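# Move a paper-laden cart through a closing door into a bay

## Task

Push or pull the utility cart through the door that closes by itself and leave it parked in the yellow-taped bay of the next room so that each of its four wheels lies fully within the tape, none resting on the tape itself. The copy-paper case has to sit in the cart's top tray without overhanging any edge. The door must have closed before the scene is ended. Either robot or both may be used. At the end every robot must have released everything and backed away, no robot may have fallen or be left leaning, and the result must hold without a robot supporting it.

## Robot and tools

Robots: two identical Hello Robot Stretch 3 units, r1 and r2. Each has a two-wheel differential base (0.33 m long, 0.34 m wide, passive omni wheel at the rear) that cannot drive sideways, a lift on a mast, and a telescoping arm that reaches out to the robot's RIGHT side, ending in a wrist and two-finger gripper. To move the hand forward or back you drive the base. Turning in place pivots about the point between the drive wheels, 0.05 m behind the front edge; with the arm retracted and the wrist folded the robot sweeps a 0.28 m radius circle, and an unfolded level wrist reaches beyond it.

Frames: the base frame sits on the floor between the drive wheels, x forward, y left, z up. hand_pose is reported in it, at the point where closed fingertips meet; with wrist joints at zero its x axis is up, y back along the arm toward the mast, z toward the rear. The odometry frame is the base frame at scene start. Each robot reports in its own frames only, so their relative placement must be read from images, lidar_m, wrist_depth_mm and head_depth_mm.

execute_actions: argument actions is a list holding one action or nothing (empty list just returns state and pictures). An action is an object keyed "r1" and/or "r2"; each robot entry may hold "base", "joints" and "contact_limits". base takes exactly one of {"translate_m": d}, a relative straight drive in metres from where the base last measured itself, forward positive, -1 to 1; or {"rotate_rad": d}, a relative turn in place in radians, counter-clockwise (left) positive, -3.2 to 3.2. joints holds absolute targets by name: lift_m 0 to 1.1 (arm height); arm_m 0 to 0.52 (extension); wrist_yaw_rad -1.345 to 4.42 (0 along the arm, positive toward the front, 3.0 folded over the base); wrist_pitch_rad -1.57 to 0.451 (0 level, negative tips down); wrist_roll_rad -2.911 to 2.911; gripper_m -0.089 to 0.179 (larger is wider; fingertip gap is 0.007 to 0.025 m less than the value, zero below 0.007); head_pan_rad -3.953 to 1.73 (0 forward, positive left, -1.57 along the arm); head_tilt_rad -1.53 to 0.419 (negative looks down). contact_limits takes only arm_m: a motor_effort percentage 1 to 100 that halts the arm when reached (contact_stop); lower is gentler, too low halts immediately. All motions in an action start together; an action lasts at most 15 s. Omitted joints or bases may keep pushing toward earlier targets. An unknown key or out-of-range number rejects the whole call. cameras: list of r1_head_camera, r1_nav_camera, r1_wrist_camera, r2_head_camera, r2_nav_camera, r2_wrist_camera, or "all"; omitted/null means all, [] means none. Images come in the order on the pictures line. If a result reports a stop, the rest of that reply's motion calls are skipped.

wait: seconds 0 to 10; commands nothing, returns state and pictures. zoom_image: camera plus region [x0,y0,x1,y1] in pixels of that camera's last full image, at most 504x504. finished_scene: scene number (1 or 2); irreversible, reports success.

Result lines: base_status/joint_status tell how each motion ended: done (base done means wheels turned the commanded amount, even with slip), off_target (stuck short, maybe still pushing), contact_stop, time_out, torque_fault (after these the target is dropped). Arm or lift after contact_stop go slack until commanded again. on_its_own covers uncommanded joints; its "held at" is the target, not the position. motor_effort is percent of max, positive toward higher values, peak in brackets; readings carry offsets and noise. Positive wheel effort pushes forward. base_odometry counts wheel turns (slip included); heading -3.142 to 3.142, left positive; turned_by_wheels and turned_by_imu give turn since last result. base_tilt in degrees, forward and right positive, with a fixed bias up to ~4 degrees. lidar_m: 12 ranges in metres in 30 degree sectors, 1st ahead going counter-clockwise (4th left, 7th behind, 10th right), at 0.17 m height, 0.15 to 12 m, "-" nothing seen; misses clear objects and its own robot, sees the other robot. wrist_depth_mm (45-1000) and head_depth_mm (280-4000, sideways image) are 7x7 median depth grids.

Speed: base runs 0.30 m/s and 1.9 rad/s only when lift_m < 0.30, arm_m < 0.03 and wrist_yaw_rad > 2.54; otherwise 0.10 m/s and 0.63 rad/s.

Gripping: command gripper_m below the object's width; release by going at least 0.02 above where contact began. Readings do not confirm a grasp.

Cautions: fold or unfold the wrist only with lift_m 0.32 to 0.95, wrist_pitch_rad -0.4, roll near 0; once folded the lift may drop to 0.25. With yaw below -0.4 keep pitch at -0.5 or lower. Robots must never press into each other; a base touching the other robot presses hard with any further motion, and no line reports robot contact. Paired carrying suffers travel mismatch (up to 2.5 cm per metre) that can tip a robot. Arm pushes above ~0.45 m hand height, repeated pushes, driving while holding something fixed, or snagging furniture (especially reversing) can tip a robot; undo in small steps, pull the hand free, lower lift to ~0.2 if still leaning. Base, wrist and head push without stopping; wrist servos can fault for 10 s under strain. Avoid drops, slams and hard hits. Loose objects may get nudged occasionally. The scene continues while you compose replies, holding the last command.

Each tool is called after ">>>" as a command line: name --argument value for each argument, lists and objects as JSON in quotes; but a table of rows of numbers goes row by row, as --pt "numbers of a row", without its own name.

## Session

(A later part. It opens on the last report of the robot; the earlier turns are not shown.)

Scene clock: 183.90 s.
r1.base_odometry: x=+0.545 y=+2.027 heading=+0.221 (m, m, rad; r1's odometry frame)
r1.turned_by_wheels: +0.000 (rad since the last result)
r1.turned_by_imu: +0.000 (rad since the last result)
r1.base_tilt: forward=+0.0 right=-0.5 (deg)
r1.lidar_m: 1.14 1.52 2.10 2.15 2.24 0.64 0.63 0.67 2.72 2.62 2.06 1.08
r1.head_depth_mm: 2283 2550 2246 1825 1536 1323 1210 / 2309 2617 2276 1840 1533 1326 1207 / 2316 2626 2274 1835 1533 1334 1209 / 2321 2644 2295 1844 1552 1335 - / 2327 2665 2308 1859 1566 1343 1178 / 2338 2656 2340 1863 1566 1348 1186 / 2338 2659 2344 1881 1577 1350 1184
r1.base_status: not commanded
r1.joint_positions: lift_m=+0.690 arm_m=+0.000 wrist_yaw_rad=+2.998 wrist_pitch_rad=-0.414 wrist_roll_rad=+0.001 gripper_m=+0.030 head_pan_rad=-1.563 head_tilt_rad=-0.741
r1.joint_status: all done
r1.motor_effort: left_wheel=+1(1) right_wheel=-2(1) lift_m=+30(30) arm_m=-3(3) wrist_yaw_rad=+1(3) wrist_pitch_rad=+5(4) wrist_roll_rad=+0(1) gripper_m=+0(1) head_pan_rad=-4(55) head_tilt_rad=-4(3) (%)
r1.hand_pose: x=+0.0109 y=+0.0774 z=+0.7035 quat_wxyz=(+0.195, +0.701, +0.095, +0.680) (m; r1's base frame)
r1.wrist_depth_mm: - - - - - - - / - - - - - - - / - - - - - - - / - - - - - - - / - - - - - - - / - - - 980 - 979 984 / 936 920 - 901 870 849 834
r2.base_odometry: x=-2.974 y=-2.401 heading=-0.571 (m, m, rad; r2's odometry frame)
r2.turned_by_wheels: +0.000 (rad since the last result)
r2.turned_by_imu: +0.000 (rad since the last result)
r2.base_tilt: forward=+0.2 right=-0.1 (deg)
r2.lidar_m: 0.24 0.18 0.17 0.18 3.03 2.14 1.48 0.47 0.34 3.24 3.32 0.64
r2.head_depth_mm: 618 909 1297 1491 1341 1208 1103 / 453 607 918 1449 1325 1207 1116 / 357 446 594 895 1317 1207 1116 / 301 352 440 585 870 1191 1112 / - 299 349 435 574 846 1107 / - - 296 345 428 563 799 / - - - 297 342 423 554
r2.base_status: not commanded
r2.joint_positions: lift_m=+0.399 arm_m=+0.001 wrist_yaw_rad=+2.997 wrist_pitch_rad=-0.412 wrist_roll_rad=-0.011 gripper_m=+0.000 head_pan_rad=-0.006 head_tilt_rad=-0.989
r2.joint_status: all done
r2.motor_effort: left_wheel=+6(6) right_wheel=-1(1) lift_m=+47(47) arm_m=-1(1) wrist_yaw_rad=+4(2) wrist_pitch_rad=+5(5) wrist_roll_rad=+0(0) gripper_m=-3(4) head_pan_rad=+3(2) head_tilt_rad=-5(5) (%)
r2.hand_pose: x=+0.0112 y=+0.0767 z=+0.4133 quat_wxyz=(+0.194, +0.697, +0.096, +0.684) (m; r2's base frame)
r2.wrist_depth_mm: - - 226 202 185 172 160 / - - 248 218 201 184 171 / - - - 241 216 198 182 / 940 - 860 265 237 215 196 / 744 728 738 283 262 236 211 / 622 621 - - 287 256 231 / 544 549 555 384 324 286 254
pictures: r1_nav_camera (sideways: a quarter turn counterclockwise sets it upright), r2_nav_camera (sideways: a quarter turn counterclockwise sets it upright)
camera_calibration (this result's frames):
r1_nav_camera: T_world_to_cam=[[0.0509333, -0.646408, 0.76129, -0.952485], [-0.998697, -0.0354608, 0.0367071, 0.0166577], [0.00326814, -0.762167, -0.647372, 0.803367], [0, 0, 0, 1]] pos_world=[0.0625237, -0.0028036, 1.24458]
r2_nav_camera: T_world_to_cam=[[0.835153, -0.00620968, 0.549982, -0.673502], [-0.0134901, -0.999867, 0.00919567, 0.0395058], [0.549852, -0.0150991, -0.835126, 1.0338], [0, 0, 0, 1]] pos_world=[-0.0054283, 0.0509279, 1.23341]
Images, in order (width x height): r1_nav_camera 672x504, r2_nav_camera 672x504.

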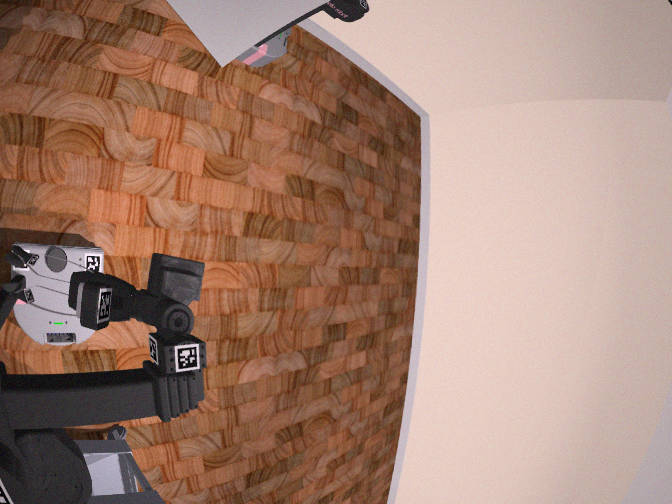

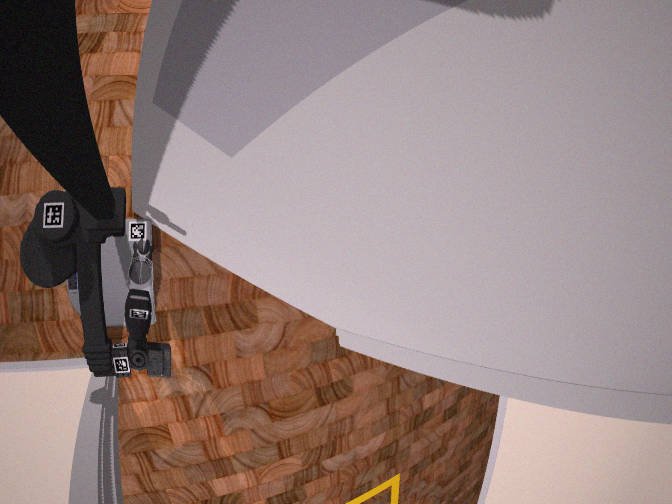

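>>> execute_actions --actions '[{"r1":{"base":{"rotate_rad":-2.25},"joints":{"lift_m":0.25,"head_pan_rad":0,"head_tilt_rad":-0.7}},"r2":{"base":{"rotate_rad":0.35}}}]' --cameras '["r2_nav_camera"]'

>>> execute_actions --actions '[{"r1":{"base":{"translate_m":0.95}},"r2":{"base":{"translate_m":0.35}}}]' --cameras '["r2_nav_camera","r1_nav_camera"]'

Scene clock: 188.97 s.
r1.base_odometry: x=+0.545 y=+2.027 heading=-2.029 (m, m, rad; r1's odometry frame)
r1.turned_by_wheels: -2.250 (rad since the last result)
r1.turned_by_imu: -2.275 (rad since the last result)
r1.base_tilt: forward=+0.1 right=-0.4 (deg)
r1.lidar_m: 2.85 2.62 2.44 1.10 1.12 1.42 1.84 2.15 2.17 0.66 0.62 0.64
r1.head_depth_mm: 3577 3191 2378 1901 1573 1346 1172 / 3326 3235 2399 1914 1576 1352 1182 / 3046 3244 2425 1912 1594 1360 1180 / 2831 3120 2429 1931 1598 1365 1186 / 2654 2927 2450 1943 1612 1368 1190 / 2510 2748 2464 1949 1614 1374 1192 / 2354 2601 2487 1956 1623 1384 1198
r1.base_status: done
r1.joint_positions: lift_m=+0.250 arm_m=+0.000 wrist_yaw_rad=+2.999 wrist_pitch_rad=-0.415 wrist_roll_rad=+0.001 gripper_m=+0.030 head_pan_rad=-0.007 head_tilt_rad=-0.705
r1.joint_status: all done
r1.motor_effort: left_wheel=+2(7) right_wheel=-2(9) lift_m=+24(25) arm_m=-3(3) wrist_yaw_rad=+0(2) wrist_pitch_rad=+5(5) wrist_roll_rad=+0(0) gripper_m=+0(0) head_pan_rad=+5(64) head_tilt_rad=+3(8) (%)
r1.hand_pose: x=+0.0108 y=+0.0772 z=+0.2634 quat_wxyz=(+0.195, +0.701, +0.096, +0.680) (m; r1's base frame)
r1.wrist_depth_mm: 903 - - - - - - / 969 - - - - - - / - - - 991 969 908 912 / 788 780 739 729 717 691 660 / 625 605 607 583 586 556 542 / 503 504 - - 493 469 460 / 440 - - - 404 395 390
r2.base_odometry: x=-2.974 y=-2.401 heading=-0.221 (m, m, rad; r2's odometry frame)
r2.turned_by_wheels: +0.350 (rad since the last result)
r2.turned_by_imu: +0.351 (rad since the last result)
r2.base_tilt: forward=+0.2 right=-0.1 (deg)
r2.lidar_m: 0.16 0.15 0.15 0.18 2.28 2.03 0.58 0.34 0.35 3.25 3.09 0.26
r2.head_depth_mm: - 297 380 632 1296 1206 1102 / - - 320 465 914 1209 1115 / - - 295 368 601 1171 1111 / - - - 315 448 847 1113 / - - - - 357 573 1086 / - - - - 312 432 745 / - - - - - 349 546
r2.base_status: done
r2.joint_positions: lift_m=+0.399 arm_m=+0.001 wrist_yaw_rad=+2.997 wrist_pitch_rad=-0.412 wrist_roll_rad=-0.011 gripper_m=+0.000 head_pan_rad=-0.006 head_tilt_rad=-0.989
r2.joint_status: not commanded
r2.motor_effort: left_wheel=-2(9) right_wheel=+4(8) lift_m=+47(47) arm_m=-1(1) wrist_yaw_rad=+2(3) wrist_pitch_rad=+5(5) wrist_roll_rad=+0(0) gripper_m=-3(4) head_pan_rad=+2(3) head_tilt_rad=-6(5) (%)
r2.hand_pose: x=+0.0111 y=+0.0767 z=+0.4133 quat_wxyz=(+0.194, +0.697, +0.096, +0.684) (m; r2's base frame)
r2.wrist_depth_mm: - - - 207 173 148 130 / - - - 225 184 157 136 / - - - 246 198 167 143 / 894 - 926 267 214 177 152 / 733 724 743 277 234 191 161 / 634 628 - - 250 204 171 / 543 545 557 384 272 223 183
pictures: r2_nav_camera (sideways: a quarter turn counterclockwise sets it upright)
camera_calibration (this result's frames):
r2_nav_camera: T_world_to_cam=[[0.835153, -0.0062098, 0.549982, -0.673502], [-0.0134903, -0.999867, 0.00919567, 0.0395058], [0.549852, -0.0150992, -0.835126, 1.0338], [0, 0, 0, 1]] pos_world=[-0.0054283, 0.0509279, 1.23341]
Images, in order (width x height): r2_nav_camera 672x504.

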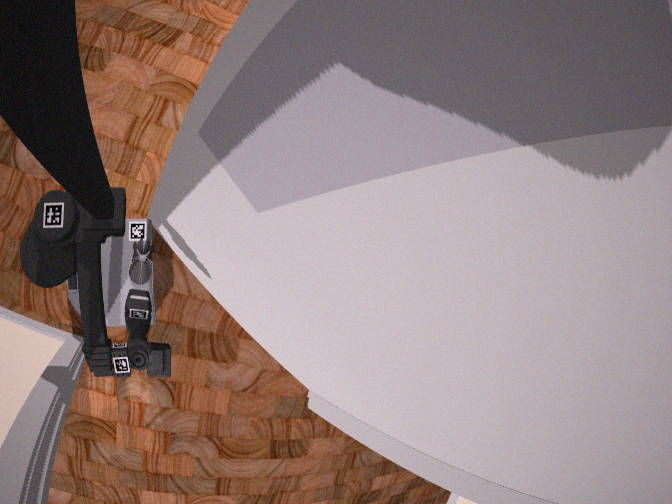

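Scene clock: 193.83 s.
r1.base_odometry: x=+0.125 y=+1.175 heading=-2.029 (m, m, rad; r1's odometry frame)
r1.turned_by_wheels: +0.000 (rad since the last result)
r1.turned_by_imu: -0.001 (rad since the last result)
r1.base_tilt: forward=+0.0 right=-0.3 (deg)
r1.lidar_m: 2.04 1.87 1.89 2.24 2.04 1.31 2.57 0.56 0.56 0.75 3.77 3.15
r1.head_depth_mm: 2559 2901 2390 1882 1574 1340 1176 / 2345 2680 2394 1909 1578 1348 1178 / 2182 2485 2412 1921 1587 1354 1183 / 2019 2258 2394 1927 1605 1360 1186 / 1903 2111 2292 1937 1614 1365 1187 / 1764 1970 2200 1952 1617 1370 1194 / 1681 1831 2029 1950 1622 1374 1198
r1.base_status: done
r1.joint_positions: lift_m=+0.250 arm_m=+0.000 wrist_yaw_rad=+2.999 wrist_pitch_rad=-0.415 wrist_roll_rad=+0.001 gripper_m=+0.030 head_pan_rad=-0.007 head_tilt_rad=-0.704
r1.joint_status: not commanded
r1.motor_effort: left_wheel=+2(9) right_wheel=-3(5) lift_m=+25(25) arm_m=-3(3) wrist_yaw_rad=+0(1) wrist_pitch_rad=+5(5) wrist_roll_rad=+0(1) gripper_m=-1(1) head_pan_rad=+5(4) head_tilt_rad=+1(2) (%)
r1.hand_pose: x=+0.0107 y=+0.0772 z=+0.2634 quat_wxyz=(+0.195, +0.701, +0.096, +0.680) (m; r1's base frame)
r1.wrist_depth_mm: - - - - - - - / - - - - - - - / - - - 992 962 957 887 / 791 784 749 735 713 705 684 / 633 600 628 572 577 560 530 / 513 511 - - 481 460 453 / 443 - - - 397 397 383
r2.base_odometry: x=-2.633 y=-2.478 heading=-0.221 (m, m, rad; r2's odometry frame)
r2.turned_by_wheels: +0.000 (rad since the last result)
r2.turned_by_imu: +0.002 (rad since the last result)
r2.base_tilt: forward=+0.2 right=-0.1 (deg)
r2.lidar_m: - - 0.15 0.18 2.66 2.36 0.78 0.65 3.36 3.35 0.26 0.15
r2.head_depth_mm: - - - - 352 1018 1103 / - - - - 317 668 1112 / - - - - - 498 1116 / - - - - - 405 1087 / - - - - - 353 783 / - - - - - 330 650 / - - - - - 304 528
r2.base_status: done
r2.joint_positions: lift_m=+0.399 arm_m=+0.001 wrist_yaw_rad=+2.997 wrist_pitch_rad=-0.413 wrist_roll_rad=-0.011 gripper_m=+0.000 head_pan_rad=-0.006 head_tilt_rad=-0.989
r2.joint_status: not commanded
r2.motor_effort: left_wheel=+9(17) right_wheel=+2(9) lift_m=+47(48) arm_m=-1(1) wrist_yaw_rad=+1(3) wrist_pitch_rad=+6(6) wrist_roll_rad=+0(0) gripper_m=-3(4) head_pan_rad=+2(3) head_tilt_rad=-5(5) (%)
r2.hand_pose: x=+0.0111 y=+0.0767 z=+0.4132 quat_wxyz=(+0.194, +0.697, +0.096, +0.684) (m; r2's base frame)
r2.wrist_depth_mm: - - 364 217 154 120 98 / - - - 235 163 125 101 / - - - 255 174 130 105 / 913 - 861 279 184 137 109 / 731 746 739 268 195 144 113 / 631 636 - - 205 152 118 / 543 545 557 380 213 160 123
pictures: r1_nav_camera (sideways: a quarter turn counterclockwise sets it upright), r2_nav_camera (sideways: a quarter turn counterclockwise sets it upright)
camera_calibration (this result's frames):
r1_nav_camera: T_world_to_cam=[[0.618339, 0.0414633, 0.784817, -0.986613], [0.019142, -0.999106, 0.037703, 0.00915055], [0.785678, -0.00829027, -0.61858, 0.761141], [0, 0, 0, 1]] pos_world=[0.0118748, 0.0563606, 1.24479]
r2_nav_camera: T_world_to_cam=[[0.835153, -0.00620976, 0.549982, -0.673502], [-0.0134902, -0.999867, 0.00919567, 0.0395058], [0.549852, -0.0150992, -0.835126, 1.0338], [0, 0, 0, 1]] pos_world=[-0.00542831, 0.0509279, 1.23341]
Images, in order (width x height): r1_nav_camera 672x504, r2_nav_camera 672x504.

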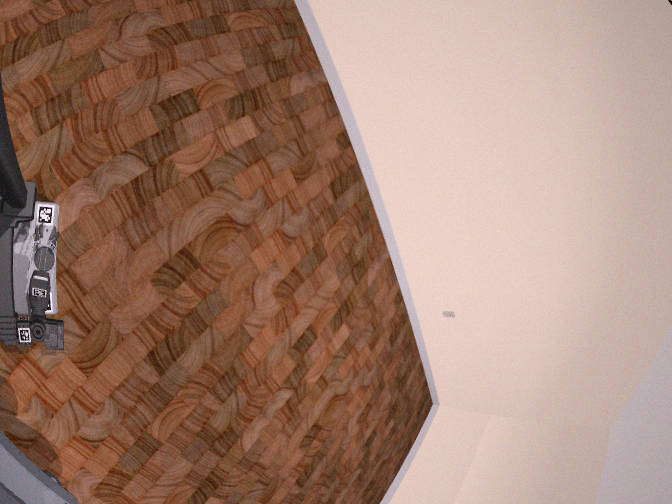

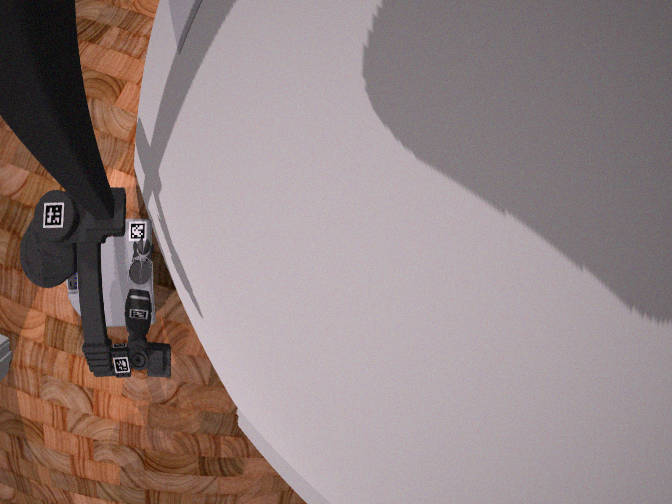

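>>> execute_actions --actions '[{"r1":{"base":{"rotate_rad":-0.85}},"r2":{"base":{"translate_m":0.3}}}]' --cameras '["r2_nav_camera"]'

>>> execute_actions --actions '[{"r1":{"base":{"translate_m":1.0},"joints":{"head_pan_rad":-1.3}},"r2":{"base":{"translate_m":0.2},"joints":{"head_pan_rad":-1.2,"head_tilt_rad":-0.7}}}]' --cameras '["r2_nav_camera","r1_nav_camera","r2_head_camera"]'

Scene clock: 198.10 s.
r1.base_odometry: x=+0.125 y=+1.175 heading=-2.878 (m, m, rad; r1's odometry frame)
r1.turned_by_wheels: -0.850 (rad since the last result)
r1.turned_by_imu: -0.857 (rad since the last result)
r1.base_tilt: forward=+0.1 right=-0.4 (deg)
r1.lidar_m: 3.78 2.50 1.91 1.87 1.98 2.09 2.04 1.30 2.96 0.56 0.61 3.86
r1.head_depth_mm: 3281 3213 2356 1891 1574 1342 1173 / 3302 3264 2437 1915 1583 1351 1176 / 3312 3249 2404 1915 1595 1354 1186 / 3321 3343 2427 1936 1608 1363 1187 / 3381 3295 2443 1939 1607 1364 1190 / 3395 3384 2459 1951 1605 1375 1184 / 3417 3414 2465 1975 1622 1377 1201
r1.base_status: done
r1.joint_positions: lift_m=+0.250 arm_m=+0.000 wrist_yaw_rad=+2.999 wrist_pitch_rad=-0.415 wrist_roll_rad=+0.001 gripper_m=+0.030 head_pan_rad=-0.007 head_tilt_rad=-0.704
r1.joint_status: not commanded
r1.motor_effort: left_wheel=+2(8) right_wheel=-2(8) lift_m=+25(25) arm_m=-3(3) wrist_yaw_rad=+1(0) wrist_pitch_rad=+5(5) wrist_roll_rad=+1(0) gripper_m=-1(1) head_pan_rad=+6(5) head_tilt_rad=+2(3) (%)
r1.hand_pose: x=+0.0107 y=+0.0772 z=+0.2634 quat_wxyz=(+0.195, +0.701, +0.096, +0.680) (m; r1's base frame)
r1.wrist_depth_mm: - - - - - - - / - - - - - - - / - - - - 975 937 913 / 787 789 785 739 697 677 678 / 616 602 617 585 582 552 534 / 508 519 - - 480 462 456 / 446 - - - 399 396 391
r2.base_odometry: x=-2.340 y=-2.544 heading=-0.222 (m, m, rad; r2's odometry frame)
r2.turned_by_wheels: +0.000 (rad since the last result)
r2.turned_by_imu: -0.006 (rad since the last result)
r2.base_tilt: forward=+0.2 right=-0.1 (deg)
r2.lidar_m: - - 0.15 0.29 1.71 2.66 0.94 0.93 3.43 0.20 0.15 -
r2.head_depth_mm: - - - - - - 725 / - - - - - - 441 / - - - - - - 511 / - - - - - - 538 / - - - - - - 467 / - - - - - - 1056 / - - - - - - 1057
r2.base_status: done
r2.joint_positions: lift_m=+0.399 arm_m=+0.001 wrist_yaw_rad=+3.007 wrist_pitch_rad=-0.413 wrist_roll_rad=-0.011 gripper_m=+0.000 head_pan_rad=+0.003 head_tilt_rad=-0.997
r2.joint_status: not commanded
r2.motor_effort: left_wheel=+1(28) right_wheel=+15(25) lift_m=+45(47) arm_m=+0(1) wrist_yaw_rad=-8(9) wrist_pitch_rad=+6(6) wrist_roll_rad=+0(0) gripper_m=-3(4) head_pan_rad=-1(3) head_tilt_rad=-2(5) (%)
r2.hand_pose: x=+0.0090 y=+0.0771 z=+0.4132 quat_wxyz=(+0.191, +0.696, +0.099, +0.685) (m; r2's base frame)
r2.wrist_depth_mm: - - - 413 147 90 64 / - - - 440 150 91 65 / - - - 474 153 92 66 / 916 - 940 506 157 93 66 / 758 729 758 357 160 94 67 / 620 621 - - 157 96 68 / 542 542 556 539 152 97 68
pictures: r2_nav_camera (sideways: a quarter turn counterclockwise sets it upright)
camera_calibration (this result's frames):
r2_nav_camera: T_world_to_cam=[[0.839166, 0.00152215, 0.543874, -0.665569], [-0.0041807, -0.999948, 0.00924916, 0.0393795], [0.54386, -0.0100354, -0.839116, 1.03903], [0, 0, 0, 1]] pos_world=[-0.00639794, 0.0508176, 1.23349]
Images, in order (width x height): r2_nav_camera 672x504.

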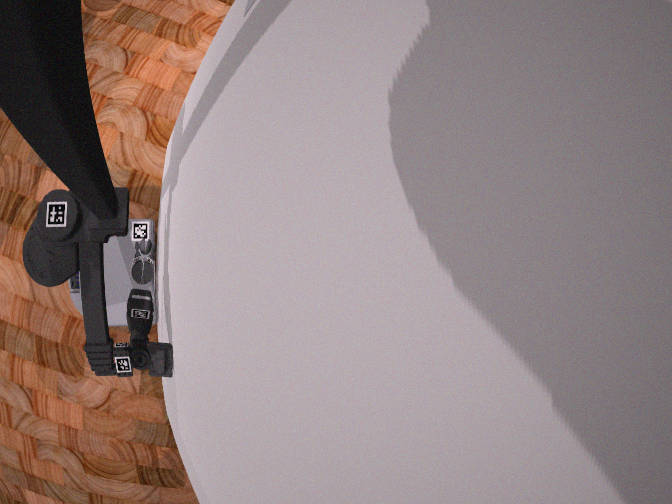

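Scene clock: 203.03 s.
r1.base_odometry: x=-0.841 y=+0.915 heading=-2.878 (m, m, rad; r1's odometry frame)
r1.turned_by_wheels: +0.000 (rad since the last result)
r1.turned_by_imu: -0.001 (rad since the last result)
r1.base_tilt: forward=+0.1 right=-0.4 (deg)
r1.lidar_m: 2.78 2.42 1.85 1.81 1.91 2.74 3.05 0.88 0.76 2.96 3.12 2.84
r1.head_depth_mm: 2530 2767 2388 1909 1563 1340 1175 / 2620 2855 2401 1912 1578 1355 1181 / 2698 2974 2422 1914 1589 1359 1177 / 2798 3066 2452 1928 1592 1362 1188 / 2926 3171 2462 1946 1599 1370 1184 / 2995 3237 2469 1959 1627 1373 1193 / 3137 3408 2482 1968 1613 1382 1194
r1.base_status: done
r1.joint_positions: lift_m=+0.250 arm_m=+0.000 wrist_yaw_rad=+2.999 wrist_pitch_rad=-0.415 wrist_roll_rad=+0.001 gripper_m=+0.030 head_pan_rad=-1.293 head_tilt_rad=-0.704
r1.joint_status: all done
r1.motor_effort: left_wheel=+2(9) right_wheel=-2(4) lift_m=+25(25) arm_m=-3(3) wrist_yaw_rad=+1(0) wrist_pitch_rad=+5(5) wrist_roll_rad=+1(1) gripper_m=+0(0) head_pan_rad=-5(64) head_tilt_rad=+1(2) (%)
r1.hand_pose: x=+0.0107 y=+0.0772 z=+0.2634 quat_wxyz=(+0.195, +0.701, +0.096, +0.680) (m; r1's base frame)
r1.wrist_depth_mm: - - - - - - - / - - - - - - - / - - - 980 967 945 890 / 794 765 759 724 705 692 681 / 609 606 604 586 591 549 550 / 512 521 - - 491 465 454 / 436 - - - 402 399 391
r2.base_odometry: x=-2.145 y=-2.588 heading=-0.222 (m, m, rad; r2's odometry frame)
r2.turned_by_wheels: -0.001 (rad since the last result)
r2.turned_by_imu: -0.238 (rad since the last result)
r2.base_tilt: forward=+0.2 right=-0.1 (deg)
r2.lidar_m: - - 0.15 1.54 2.68 2.87 1.67 1.08 3.54 0.19 0.15 -
r2.head_depth_mm: - - 371 1756 1570 1345 1170 / - - - 333 495 1292 1169 / - - - - 314 409 822 / - - - - - - 363 / - - - - - - - / - - - - - - - / - - - - - - -
r2.base_status: done
r2.joint_positions: lift_m=+0.399 arm_m=+0.001 wrist_yaw_rad=+3.003 wrist_pitch_rad=-0.414 wrist_roll_rad=-0.011 gripper_m=+0.000 head_pan_rad=-1.193 head_tilt_rad=-0.705
r2.joint_status: all done
r2.on_its_own: right_wheel is at rest, and its effort (+25) is outside its rest range (-18 to +18)
r2.motor_effort: left_wheel=+1(37) right_wheel=+25(38) lift_m=+45(46) arm_m=+1(0) wrist_yaw_rad=-4(14) wrist_pitch_rad=+6(6) wrist_roll_rad=+0(0) gripper_m=-3(3) head_pan_rad=-3(79) head_tilt_rad=+2(44) (%)
r2.hand_pose: x=+0.0099 y=+0.0769 z=+0.4130 quat_wxyz=(+0.193, +0.696, +0.098, +0.684) (m; r2's base frame)
r2.wrist_depth_mm: - - - - 217 120 82 / - - - - 219 120 83 / - - - - 219 120 82 / 908 - 927 901 221 121 83 / 741 728 760 647 222 120 83 / 624 617 - - 211 121 83 / 546 547 548 540 200 122 83
pictures: r1_nav_camera (sideways: a quarter turn counterclockwise sets it upright), r2_head_camera (sideways: a quarter turn clockwise sets it upright), r2_nav_camera (sideways: a quarter turn counterclockwise sets it upright)
camera_calibration (this result's frames):
r1_nav_camera: T_world_to_cam=[[0.213442, -0.581812, 0.784817, -0.984143], [-0.953524, -0.298949, 0.037703, 0.0150838], [0.212685, -0.756389, -0.61858, 0.764636], [0, 0, 0, 1]] pos_world=[0.0618143, 0.0102853, 1.24479]
r2_head_camera: T_world_to_cam=[[-0.281563, 0.626868, -0.72647, 0.966602], [0.915569, 0.402083, -0.00789709, 0.00551792], [0.287151, -0.667357, -0.687153, 0.856438], [0, 0, 0, 1]] pos_world=[0.0211803, -0.0366012, 1.29075]
r2_nav_camera: T_world_to_cam=[[0.237867, -0.602102, 0.762163, -0.946338], [-0.932926, -0.360004, 0.00676077, 0.0482814], [0.270311, -0.71265, -0.64735, 0.791321], [0, 0, 0, 1]] pos_world=[0.0562425, 0.0115239, 1.2332]
Images, in order (width x height): r1_nav_camera 672x504, r2_head_camera 896x504, r2_nav_camera 672x504.

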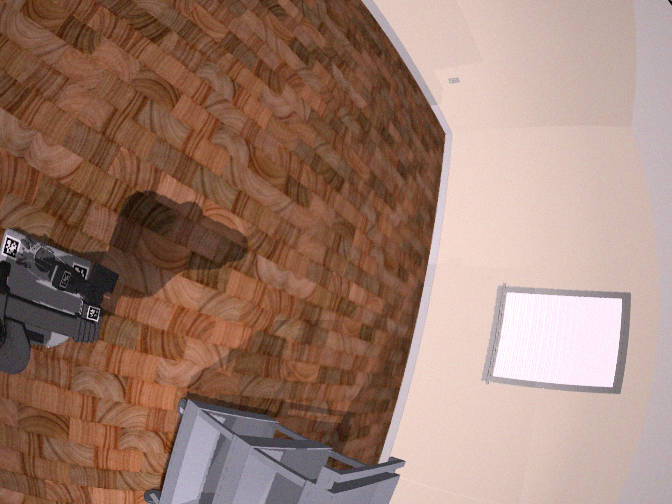

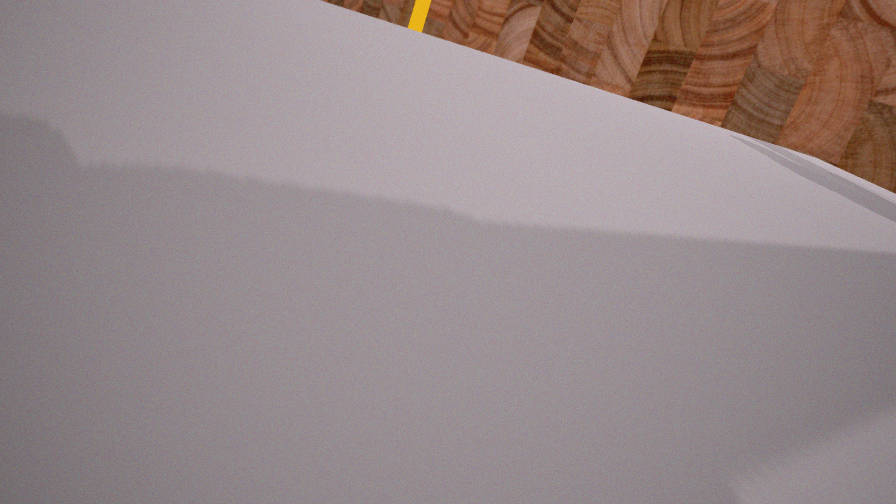

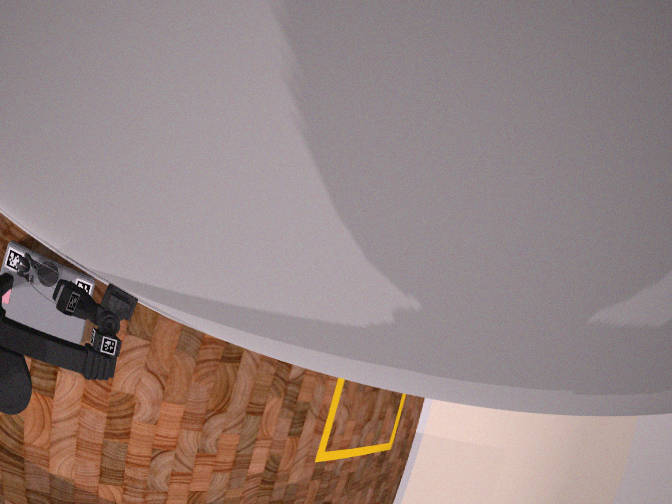

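>>> execute_actions --actions '[{"r1":{"base":{"translate_m":0.35}},"r2":{"base":{"translate_m":-0.14}}}]' --cameras '[]'

>>> execute_actions --actions '[{"r1":{"base":{"rotate_rad":-1.55},"joints":{"head_pan_rad":-0.8}},"r2":{"base":{"rotate_rad":-1.6},"joints":{"head_pan_rad":0,"head_tilt_rad":-0.9}}}]' --cameras '["r1_nav_camera","r2_nav_camera"]'

Scene clock: 206.60 s.
r1.base_odometry: x=-1.179 y=+0.824 heading=-2.878 (m, m, rad; r1's odometry frame)
r1.turned_by_wheels: +0.000 (rad since the last result)
r1.turned_by_imu: +0.000 (rad since the last result)
r1.base_tilt: forward=+0.1 right=-0.4 (deg)
r1.lidar_m: 2.43 2.40 1.83 1.79 1.89 2.71 2.85 0.98 1.04 2.98 3.16 2.49
r1.head_depth_mm: 2568 2791 2382 1883 1582 1351 1169 / 2640 2892 2395 1900 1585 1346 1179 / 2700 2980 2395 1925 1589 1363 1178 / 2836 3073 2423 1924 1608 1364 1186 / 2921 3187 2446 1945 1617 1376 1197 / 3026 3254 2479 1966 1608 1378 1194 / 3174 3348 2484 1957 1607 1378 1201
r1.base_status: done
r1.joint_positions: lift_m=+0.250 arm_m=+0.000 wrist_yaw_rad=+2.999 wrist_pitch_rad=-0.415 wrist_roll_rad=+0.001 gripper_m=+0.030 head_pan_rad=-1.293 head_tilt_rad=-0.704
r1.joint_status: not commanded
r1.motor_effort: left_wheel=+2(10) right_wheel=-2(5) lift_m=+25(25) arm_m=-3(3) wrist_yaw_rad=+1(0) wrist_pitch_rad=+5(5) wrist_roll_rad=+1(1) gripper_m=+1(1) head_pan_rad=-4(5) head_tilt_rad=+2(2) (%)
r1.hand_pose: x=+0.0107 y=+0.0772 z=+0.2634 quat_wxyz=(+0.195, +0.701, +0.096, +0.680) (m; r1's base frame)
r1.wrist_depth_mm: - - - - - - - / - - - - - - - / - 995 - - 969 917 888 / 792 774 738 732 706 698 683 / 613 608 606 585 580 547 557 / 510 517 - - 481 461 456 / 449 - - - 397 398 390
r2.base_odometry: x=-2.282 y=-2.557 heading=-0.222 (m, m, rad; r2's odometry frame)
r2.turned_by_wheels: +0.000 (rad since the last result)
r2.turned_by_imu: +0.002 (rad since the last result)
r2.base_tilt: forward=+0.1 right=-0.1 (deg)
r2.lidar_m: - - 0.15 0.21 2.96 2.73 1.64 0.96 3.53 3.45 0.15 -
r2.head_depth_mm: 2901 3083 2434 1929 1581 1349 1178 / 3041 3189 2419 1922 1578 1342 1170 / 355 430 565 1792 1526 1345 1170 / - 303 328 368 462 620 953 / - - - - 311 337 391 / - - - - - - - / - - - - - - -
r2.base_status: done
r2.joint_positions: lift_m=+0.399 arm_m=+0.001 wrist_yaw_rad=+3.002 wrist_pitch_rad=-0.414 wrist_roll_rad=-0.011 gripper_m=+0.000 head_pan_rad=-1.192 head_tilt_rad=-0.704
r2.joint_status: not commanded
r2.motor_effort: left_wheel=+7(15) right_wheel=+7(15) lift_m=+46(45) arm_m=+0(1) wrist_yaw_rad=-4(3) wrist_pitch_rad=+6(6) wrist_roll_rad=+0(0) gripper_m=-4(4) head_pan_rad=-4(11) head_tilt_rad=+1(6) (%)
r2.hand_pose: x=+0.0100 y=+0.0769 z=+0.4130 quat_wxyz=(+0.193, +0.696, +0.098, +0.684) (m; r2's base frame)
r2.wrist_depth_mm: - - - 255 144 99 76 / - - - 276 149 102 78 / - - - 300 156 106 80 / 910 - 926 325 163 109 82 / 737 740 779 281 170 112 84 / 636 618 - - 172 116 86 / 550 545 555 432 173 120 88
pictures: none
No camera images: the call's "cameras" was empty. Leave "cameras" out to get every camera's image.

Scene clock: 210.07 s.
r1.base_odometry: x=-1.178 y=+0.824 heading=+1.855 (m, m, rad; r1's odometry frame)
r1.turned_by_wheels: -1.550 (rad since the last result)
r1.turned_by_imu: -1.562 (rad since the last result)
r1.base_tilt: forward=+0.1 right=-0.4 (deg)
r1.lidar_m: 2.98 3.15 2.48 2.43 2.33 1.81 1.79 1.91 2.81 2.95 0.98 1.09
r1.head_depth_mm: 1089 1160 1512 1731 1572 1346 1172 / 1054 1102 1523 1633 1583 1352 1172 / 1133 1191 1381 1300 1519 1353 1186 / 3316 1281 1552 1707 1599 1364 1184 / 3080 2911 2269 1890 1613 1367 1191 / 2919 3125 2484 1933 1610 1376 1196 / 2699 2938 2500 1969 1629 1380 1197
r1.base_status: done
r1.joint_positions: lift_m=+0.250 arm_m=+0.000 wrist_yaw_rad=+2.999 wrist_pitch_rad=-0.415 wrist_roll_rad=+0.001 gripper_m=+0.030 head_pan_rad=-0.807 head_tilt_rad=-0.704
r1.joint_status: all done
r1.motor_effort: left_wheel=+2(9) right_wheel=-2(7) lift_m=+25(25) arm_m=-3(3) wrist_yaw_rad=+1(0) wrist_pitch_rad=+5(5) wrist_roll_rad=+1(0) gripper_m=-1(0) head_pan_rad=+6(45) head_tilt_rad=+2(2) (%)
r1.hand_pose: x=+0.0107 y=+0.0772 z=+0.2634 quat_wxyz=(+0.195, +0.701, +0.096, +0.680) (m; r1's base frame)
r1.wrist_depth_mm: - - - - - - - / - - - - - - - / - - - 992 939 935 887 / 811 767 753 736 721 695 674 / 607 597 624 578 578 556 527 / 503 503 - - 480 456 454 / 442 - - - 398 395 394
r2.base_odometry: x=-2.282 y=-2.557 heading=-1.822 (m, m, rad; r2's odometry frame)
r2.turned_by_wheels: -1.600 (rad since the last result)
r2.turned_by_imu: -1.589 (rad since the last result)
r2.base_tilt: forward=+0.2 right=-0.1 (deg)
r2.lidar_m: 3.45 0.24 0.18 0.17 0.18 0.25 1.55 2.98 2.75 1.85 0.95 3.56
r2.head_depth_mm: 2888 2272 1873 1603 1401 1245 1121 / 2841 2270 1878 1603 1395 1239 1122 / 2839 2271 1869 1599 1398 1237 1119 / 2835 2229 1860 1591 1393 1237 1111 / 2780 2239 1865 1588 1396 1223 1111 / 2814 2210 1869 980 820 846 871 / 2767 519 525 533 545 558 567
r2.base_status: done
r2.joint_positions: lift_m=+0.399 arm_m=+0.001 wrist_yaw_rad=+3.002 wrist_pitch_rad=-0.414 wrist_roll_rad=-0.011 gripper_m=+0.000 head_pan_rad=-0.007 head_tilt_rad=-0.890
r2.joint_status: all done
r2.motor_effort: left_wheel=+3(59) right_wheel=-1(13) lift_m=+46(45) arm_m=+1(0) wrist_yaw_rad=-3(3) wrist_pitch_rad=+6(6) wrist_roll_rad=+0(0) gripper_m=-3(4) head_pan_rad=+3(43) head_tilt_rad=-5(20) (%)
r2.hand_pose: x=+0.0100 y=+0.0769 z=+0.4129 quat_wxyz=(+0.193, +0.696, +0.098, +0.684) (m; r2's base frame)
r2.wrist_depth_mm: - 183 189 196 206 215 227 / 187 - 205 214 224 237 251 / 203 - 222 236 247 263 279 / 223 - 247 262 275 294 314 / 246 253 272 287 309 336 362 / 273 282 - - 355 389 425 / 307 324 352 376 415 462 518
pictures: r1_nav_camera (sideways: a quarter turn counterclockwise sets it upright), r2_nav_camera (sideways: a quarter turn counterclockwise sets it upright)
camera_calibration (this result's frames):
r1_nav_camera: T_world_to_cam=[[0.460543, -0.414683, 0.784817, -0.985651], [-0.703381, -0.709813, 0.037703, 0.0135579], [0.541438, -0.569389, -0.61858, 0.76263], [0, 0, 0, 1]] pos_world=[0.0505541, 0.0351241, 1.24479]
r2_nav_camera: T_world_to_cam=[[0.776395, -0.0063701, 0.630214, -0.777673], [-0.0150371, -0.999851, 0.00841872, 0.0405256], [0.630067, -0.0160129, -0.776376, 0.956933], [0, 0, 0, 1]] pos_world=[0.00145959, 0.050889, 1.2327]
Images, in order (width x height): r1_nav_camera 672x504, r2_nav_camera 672x504.

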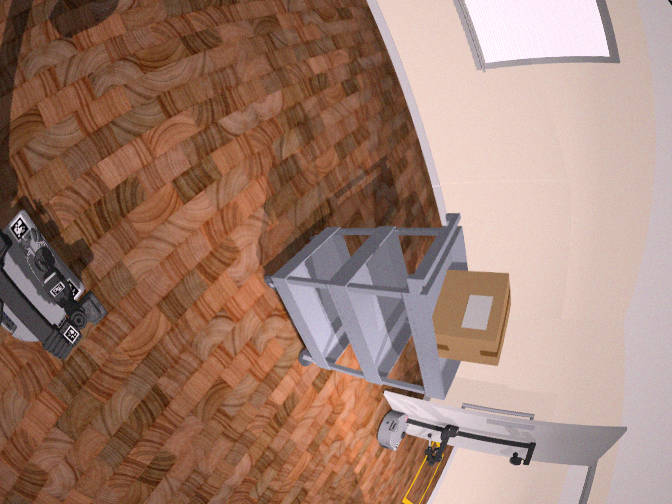

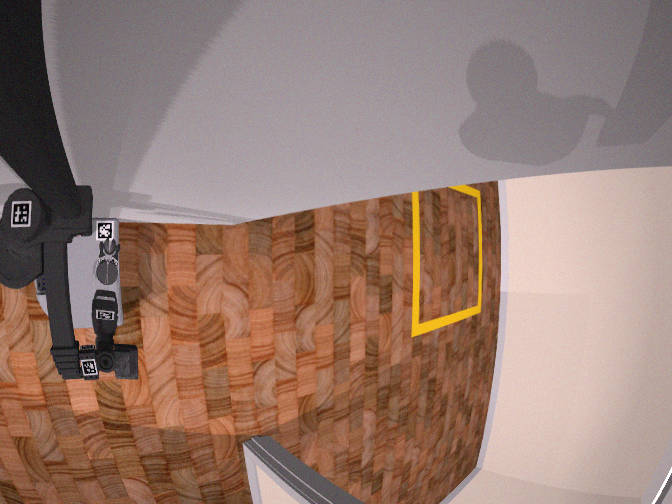

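>>> execute_actions --actions '[{"r1":{"base":{"translate_m":0.8}},"r2":{"base":{"rotate_rad":-0.12}}}]' --cameras '[]'

>>> execute_actions --actions '[{"r1":{"base":{"rotate_rad":-1.55},"joints":{"head_pan_rad":0,"head_tilt_rad":-0.8}},"r2":{"base":{"translate_m":-0.3},"joints":{"head_pan_rad":1.2}}}]' --cameras '["r1_nav_camera","r2_nav_camera","r1_head_camera"]'

Scene clock: 214.67 s.
r1.base_odometry: x=-1.403 y=+1.592 heading=+1.855 (m, m, rad; r1's odometry frame)
r1.turned_by_wheels: +0.000 (rad since the last result)
r1.turned_by_imu: -0.001 (rad since the last result)
r1.base_tilt: forward=+0.1 right=-0.5 (deg)
r1.lidar_m: 2.19 2.34 2.40 2.36 2.52 2.63 2.59 2.76 3.56 0.76 0.85 2.22
r1.head_depth_mm: 3169 3223 2383 1904 1570 1340 1175 / 2883 3101 2405 1902 1588 1353 1181 / 2658 2943 2424 1910 1590 1356 1185 / 2457 2754 2426 1930 1600 1359 1189 / 2268 2525 2462 1936 1602 1370 1187 / 2114 2364 2457 1966 1608 1372 1196 / 1983 2188 2332 1960 1620 1376 1205
r1.base_status: done
r1.joint_positions: lift_m=+0.250 arm_m=+0.000 wrist_yaw_rad=+2.999 wrist_pitch_rad=-0.415 wrist_roll_rad=+0.001 gripper_m=+0.030 head_pan_rad=-0.807 head_tilt_rad=-0.704
r1.joint_status: not commanded
r1.motor_effort: left_wheel=+2(10) right_wheel=-3(6) lift_m=+25(25) arm_m=-3(3) wrist_yaw_rad=+1(1) wrist_pitch_rad=+5(5) wrist_roll_rad=+1(0) gripper_m=-1(0) head_pan_rad=+5(5) head_tilt_rad=+2(2) (%)
r1.hand_pose: x=+0.0107 y=+0.0772 z=+0.2634 quat_wxyz=(+0.195, +0.701, +0.096, +0.680) (m; r1's base frame)
r1.wrist_depth_mm: - - - - - - - / - - - - - - - / - - - - 987 953 876 / 804 769 739 732 702 682 665 / 623 604 601 579 589 544 547 / 514 510 - - 479 467 456 / 442 - - - 399 400 391
r2.base_odometry: x=-2.282 y=-2.557 heading=-1.942 (m, m, rad; r2's odometry frame)
r2.turned_by_wheels: -0.120 (rad since the last result)
r2.turned_by_imu: -0.118 (rad since the last result)
r2.base_tilt: forward=+0.1 right=-0.1 (deg)
r2.lidar_m: 3.44 0.28 0.19 0.18 0.18 0.24 1.55 4.20 2.86 2.67 0.95 3.48
r2.head_depth_mm: 2901 2254 1859 1614 1398 1242 1112 / 2828 2243 1861 1607 1400 1247 1114 / 2829 2245 1867 1599 1396 1239 1114 / 2847 2243 1866 1602 1388 1234 1114 / 2816 2223 1863 1591 1393 1236 1111 / 2829 2230 1856 1591 1360 1071 1025 / 2748 2238 1840 711 689 668 650
r2.base_status: done
r2.joint_positions: lift_m=+0.399 arm_m=+0.001 wrist_yaw_rad=+3.002 wrist_pitch_rad=-0.414 wrist_roll_rad=-0.011 gripper_m=+0.000 head_pan_rad=-0.006 head_tilt_rad=-0.890
r2.joint_status: not commanded
r2.motor_effort: left_wheel=+7(22) right_wheel=-6(17) lift_m=+45(46) arm_m=+1(1) wrist_yaw_rad=-4(4) wrist_pitch_rad=+6(6) wrist_roll_rad=+0(0) gripper_m=-4(4) head_pan_rad=+4(3) head_tilt_rad=-5(4) (%)
r2.hand_pose: x=+0.0100 y=+0.0769 z=+0.4129 quat_wxyz=(+0.193, +0.696, +0.098, +0.684) (m; r2's base frame)
r2.wrist_depth_mm: - 189 197 211 227 246 269 / 187 - 213 229 249 270 298 / 203 - 234 252 275 306 339 / 221 - 256 282 310 345 389 / 241 254 283 311 350 396 462 / 267 280 - - 399 466 620 / 295 318 375 409 473 538 556
pictures: none
No camera images: the call's "cameras" was empty. Leave "cameras" out to get every camera's image.

Scene clock: 218.70 s.
r1.base_odometry: x=-1.403 y=+1.592 heading=+0.305 (m, m, rad; r1's odometry frame)
r1.turned_by_wheels: -1.550 (rad since the last result)
r1.turned_by_imu: -1.561 (rad since the last result)
r1.base_tilt: forward=+0.1 right=-0.4 (deg)
r1.lidar_m: 0.76 0.86 2.20 2.19 2.37 2.38 2.35 2.55 2.62 2.59 2.80 3.55
r1.head_depth_mm: 3657 2457 2084 1733 1481 1285 1137 / 874 963 841 1130 1431 1293 1144 / 858 957 1237 1163 1404 1298 1149 / 857 959 1237 1177 1409 1303 1154 / 869 967 1252 1208 1416 1309 1158 / 3265 1009 1070 1706 1519 1317 1164 / 3290 2777 2167 1791 1525 1314 1168
r1.base_status: done
r1.joint_positions: lift_m=+0.250 arm_m=+0.000 wrist_yaw_rad=+2.999 wrist_pitch_rad=-0.415 wrist_roll_rad=+0.001 gripper_m=+0.030 head_pan_rad=-0.007 head_tilt_rad=-0.791
r1.joint_status: all done
r1.motor_effort: left_wheel=+2(9) right_wheel=-2(7) lift_m=+25(25) arm_m=-3(3) wrist_yaw_rad=+0(1) wrist_pitch_rad=+5(5) wrist_roll_rad=+0(1) gripper_m=-1(1) head_pan_rad=+5(59) head_tilt_rad=-3(12) (%)
r1.hand_pose: x=+0.0107 y=+0.0772 z=+0.2634 quat_wxyz=(+0.195, +0.701, +0.096, +0.680) (m; r1's base frame)
r1.wrist_depth_mm: - - - - - - - / - - - - - - - / - - - - 987 959 901 / 777 747 747 731 702 680 671 / 621 609 598 586 581 553 545 / 503 524 - - 483 465 455 / 439 - - - 392 396 393
r2.base_odometry: x=-2.173 y=-2.277 heading=-1.941 (m, m, rad; r2's odometry frame)
r2.turned_by_wheels: +0.000 (rad since the last result)
r2.turned_by_imu: +0.000 (rad since the last result)
r2.base_tilt: forward=+0.1 right=-0.1 (deg)
r2.lidar_m: 3.73 0.27 0.19 0.18 0.18 0.24 1.25 1.30 2.88 2.70 1.30 1.17
r2.head_depth_mm: - - - 348 527 1073 1124 / - - - 319 454 814 1114 / - - - 305 400 655 1104 / - - - 291 357 548 1065 / - - - - 324 470 763 / - - - - 307 412 559 / - - - - 294 362 -
r2.base_status: done
r2.joint_positions: lift_m=+0.399 arm_m=+0.001 wrist_yaw_rad=+3.002 wrist_pitch_rad=-0.414 wrist_roll_rad=-0.011 gripper_m=+0.000 head_pan_rad=+1.193 head_tilt_rad=-0.890
r2.joint_status: all done
r2.motor_effort: left_wheel=+6(6) right_wheel=-5(9) lift_m=+45(45) arm_m=+1(0) wrist_yaw_rad=-3(3) wrist_pitch_rad=+6(6) wrist_roll_rad=+0(0) gripper_m=-3(4) head_pan_rad=+3(40) head_tilt_rad=-5(5) (%)
r2.hand_pose: x=+0.0100 y=+0.0769 z=+0.4129 quat_wxyz=(+0.193, +0.696, +0.098, +0.684) (m; r2's base frame)
r2.wrist_depth_mm: - 187 194 206 221 239 255 / 187 - 211 225 244 262 284 / 203 - 229 246 266 293 320 / 219 - 255 274 297 332 366 / 241 252 280 306 339 376 427 / 267 281 - - 395 442 513 / 300 317 364 400 456 523 579
pictures: r1_head_camera (sideways: a quarter turn clockwise sets it upright), r1_nav_camera (sideways: a quarter turn counterclockwise sets it upright), r2_nav_camera (sideways: a quarter turn counterclockwise sets it upright)
camera_calibration (this result's frames):
r1_head_camera: T_world_to_cam=[[-0.736301, 0.0100098, -0.676581, 0.907142], [-0.0105214, 0.9996, 0.0262389, -0.0313443], [0.676573, 0.0264383, -0.735901, 0.906173], [0, 0, 0, 1]] pos_world=[0.0545079, -0.00170626, 1.28143]
r1_nav_camera: T_world_to_cam=[[0.684034, 0.040923, 0.728301, -0.913351], [0.0221884, -0.99913, 0.0353011, 0.0122631], [0.729113, -0.00798734, -0.684347, 0.847034], [0, 0, 0, 1]] pos_world=[0.00690834, 0.0563951, 1.24443]
r2_nav_camera: T_world_to_cam=[[0.287578, 0.721396, 0.629989, -0.774398], [0.926327, -0.376626, 0.0084211, 0.0347802], [0.243345, 0.581155, -0.776558, 0.959528], [0, 0, 0, 1]] pos_world=[-0.0430147, 0.0141127, 1.2327]
Images, in order (width x height): r1_head_camera 896x504, r1_nav_camera 672x504, r2_nav_camera 672x504.

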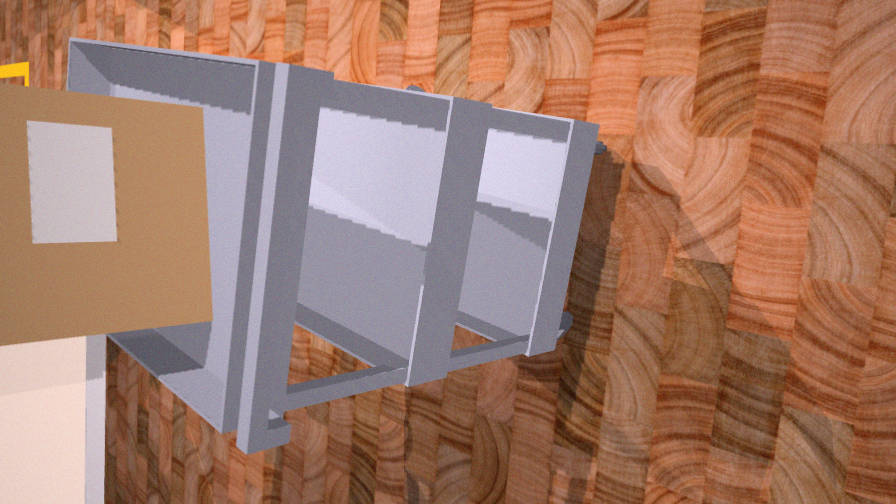

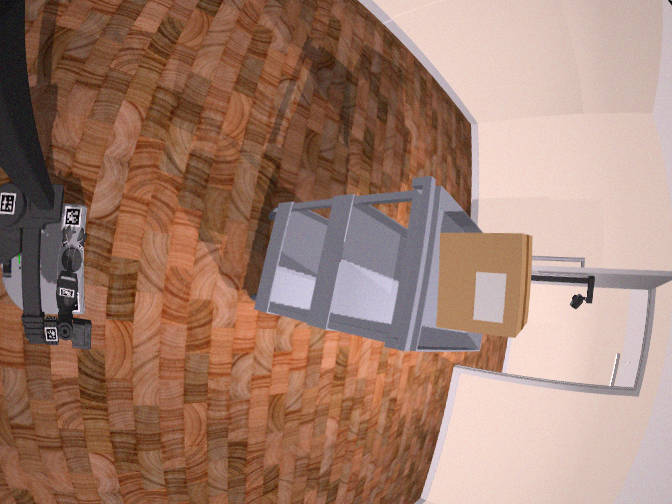

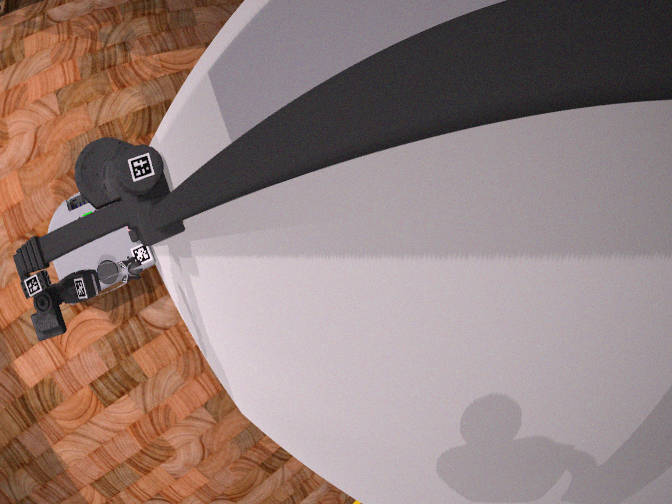

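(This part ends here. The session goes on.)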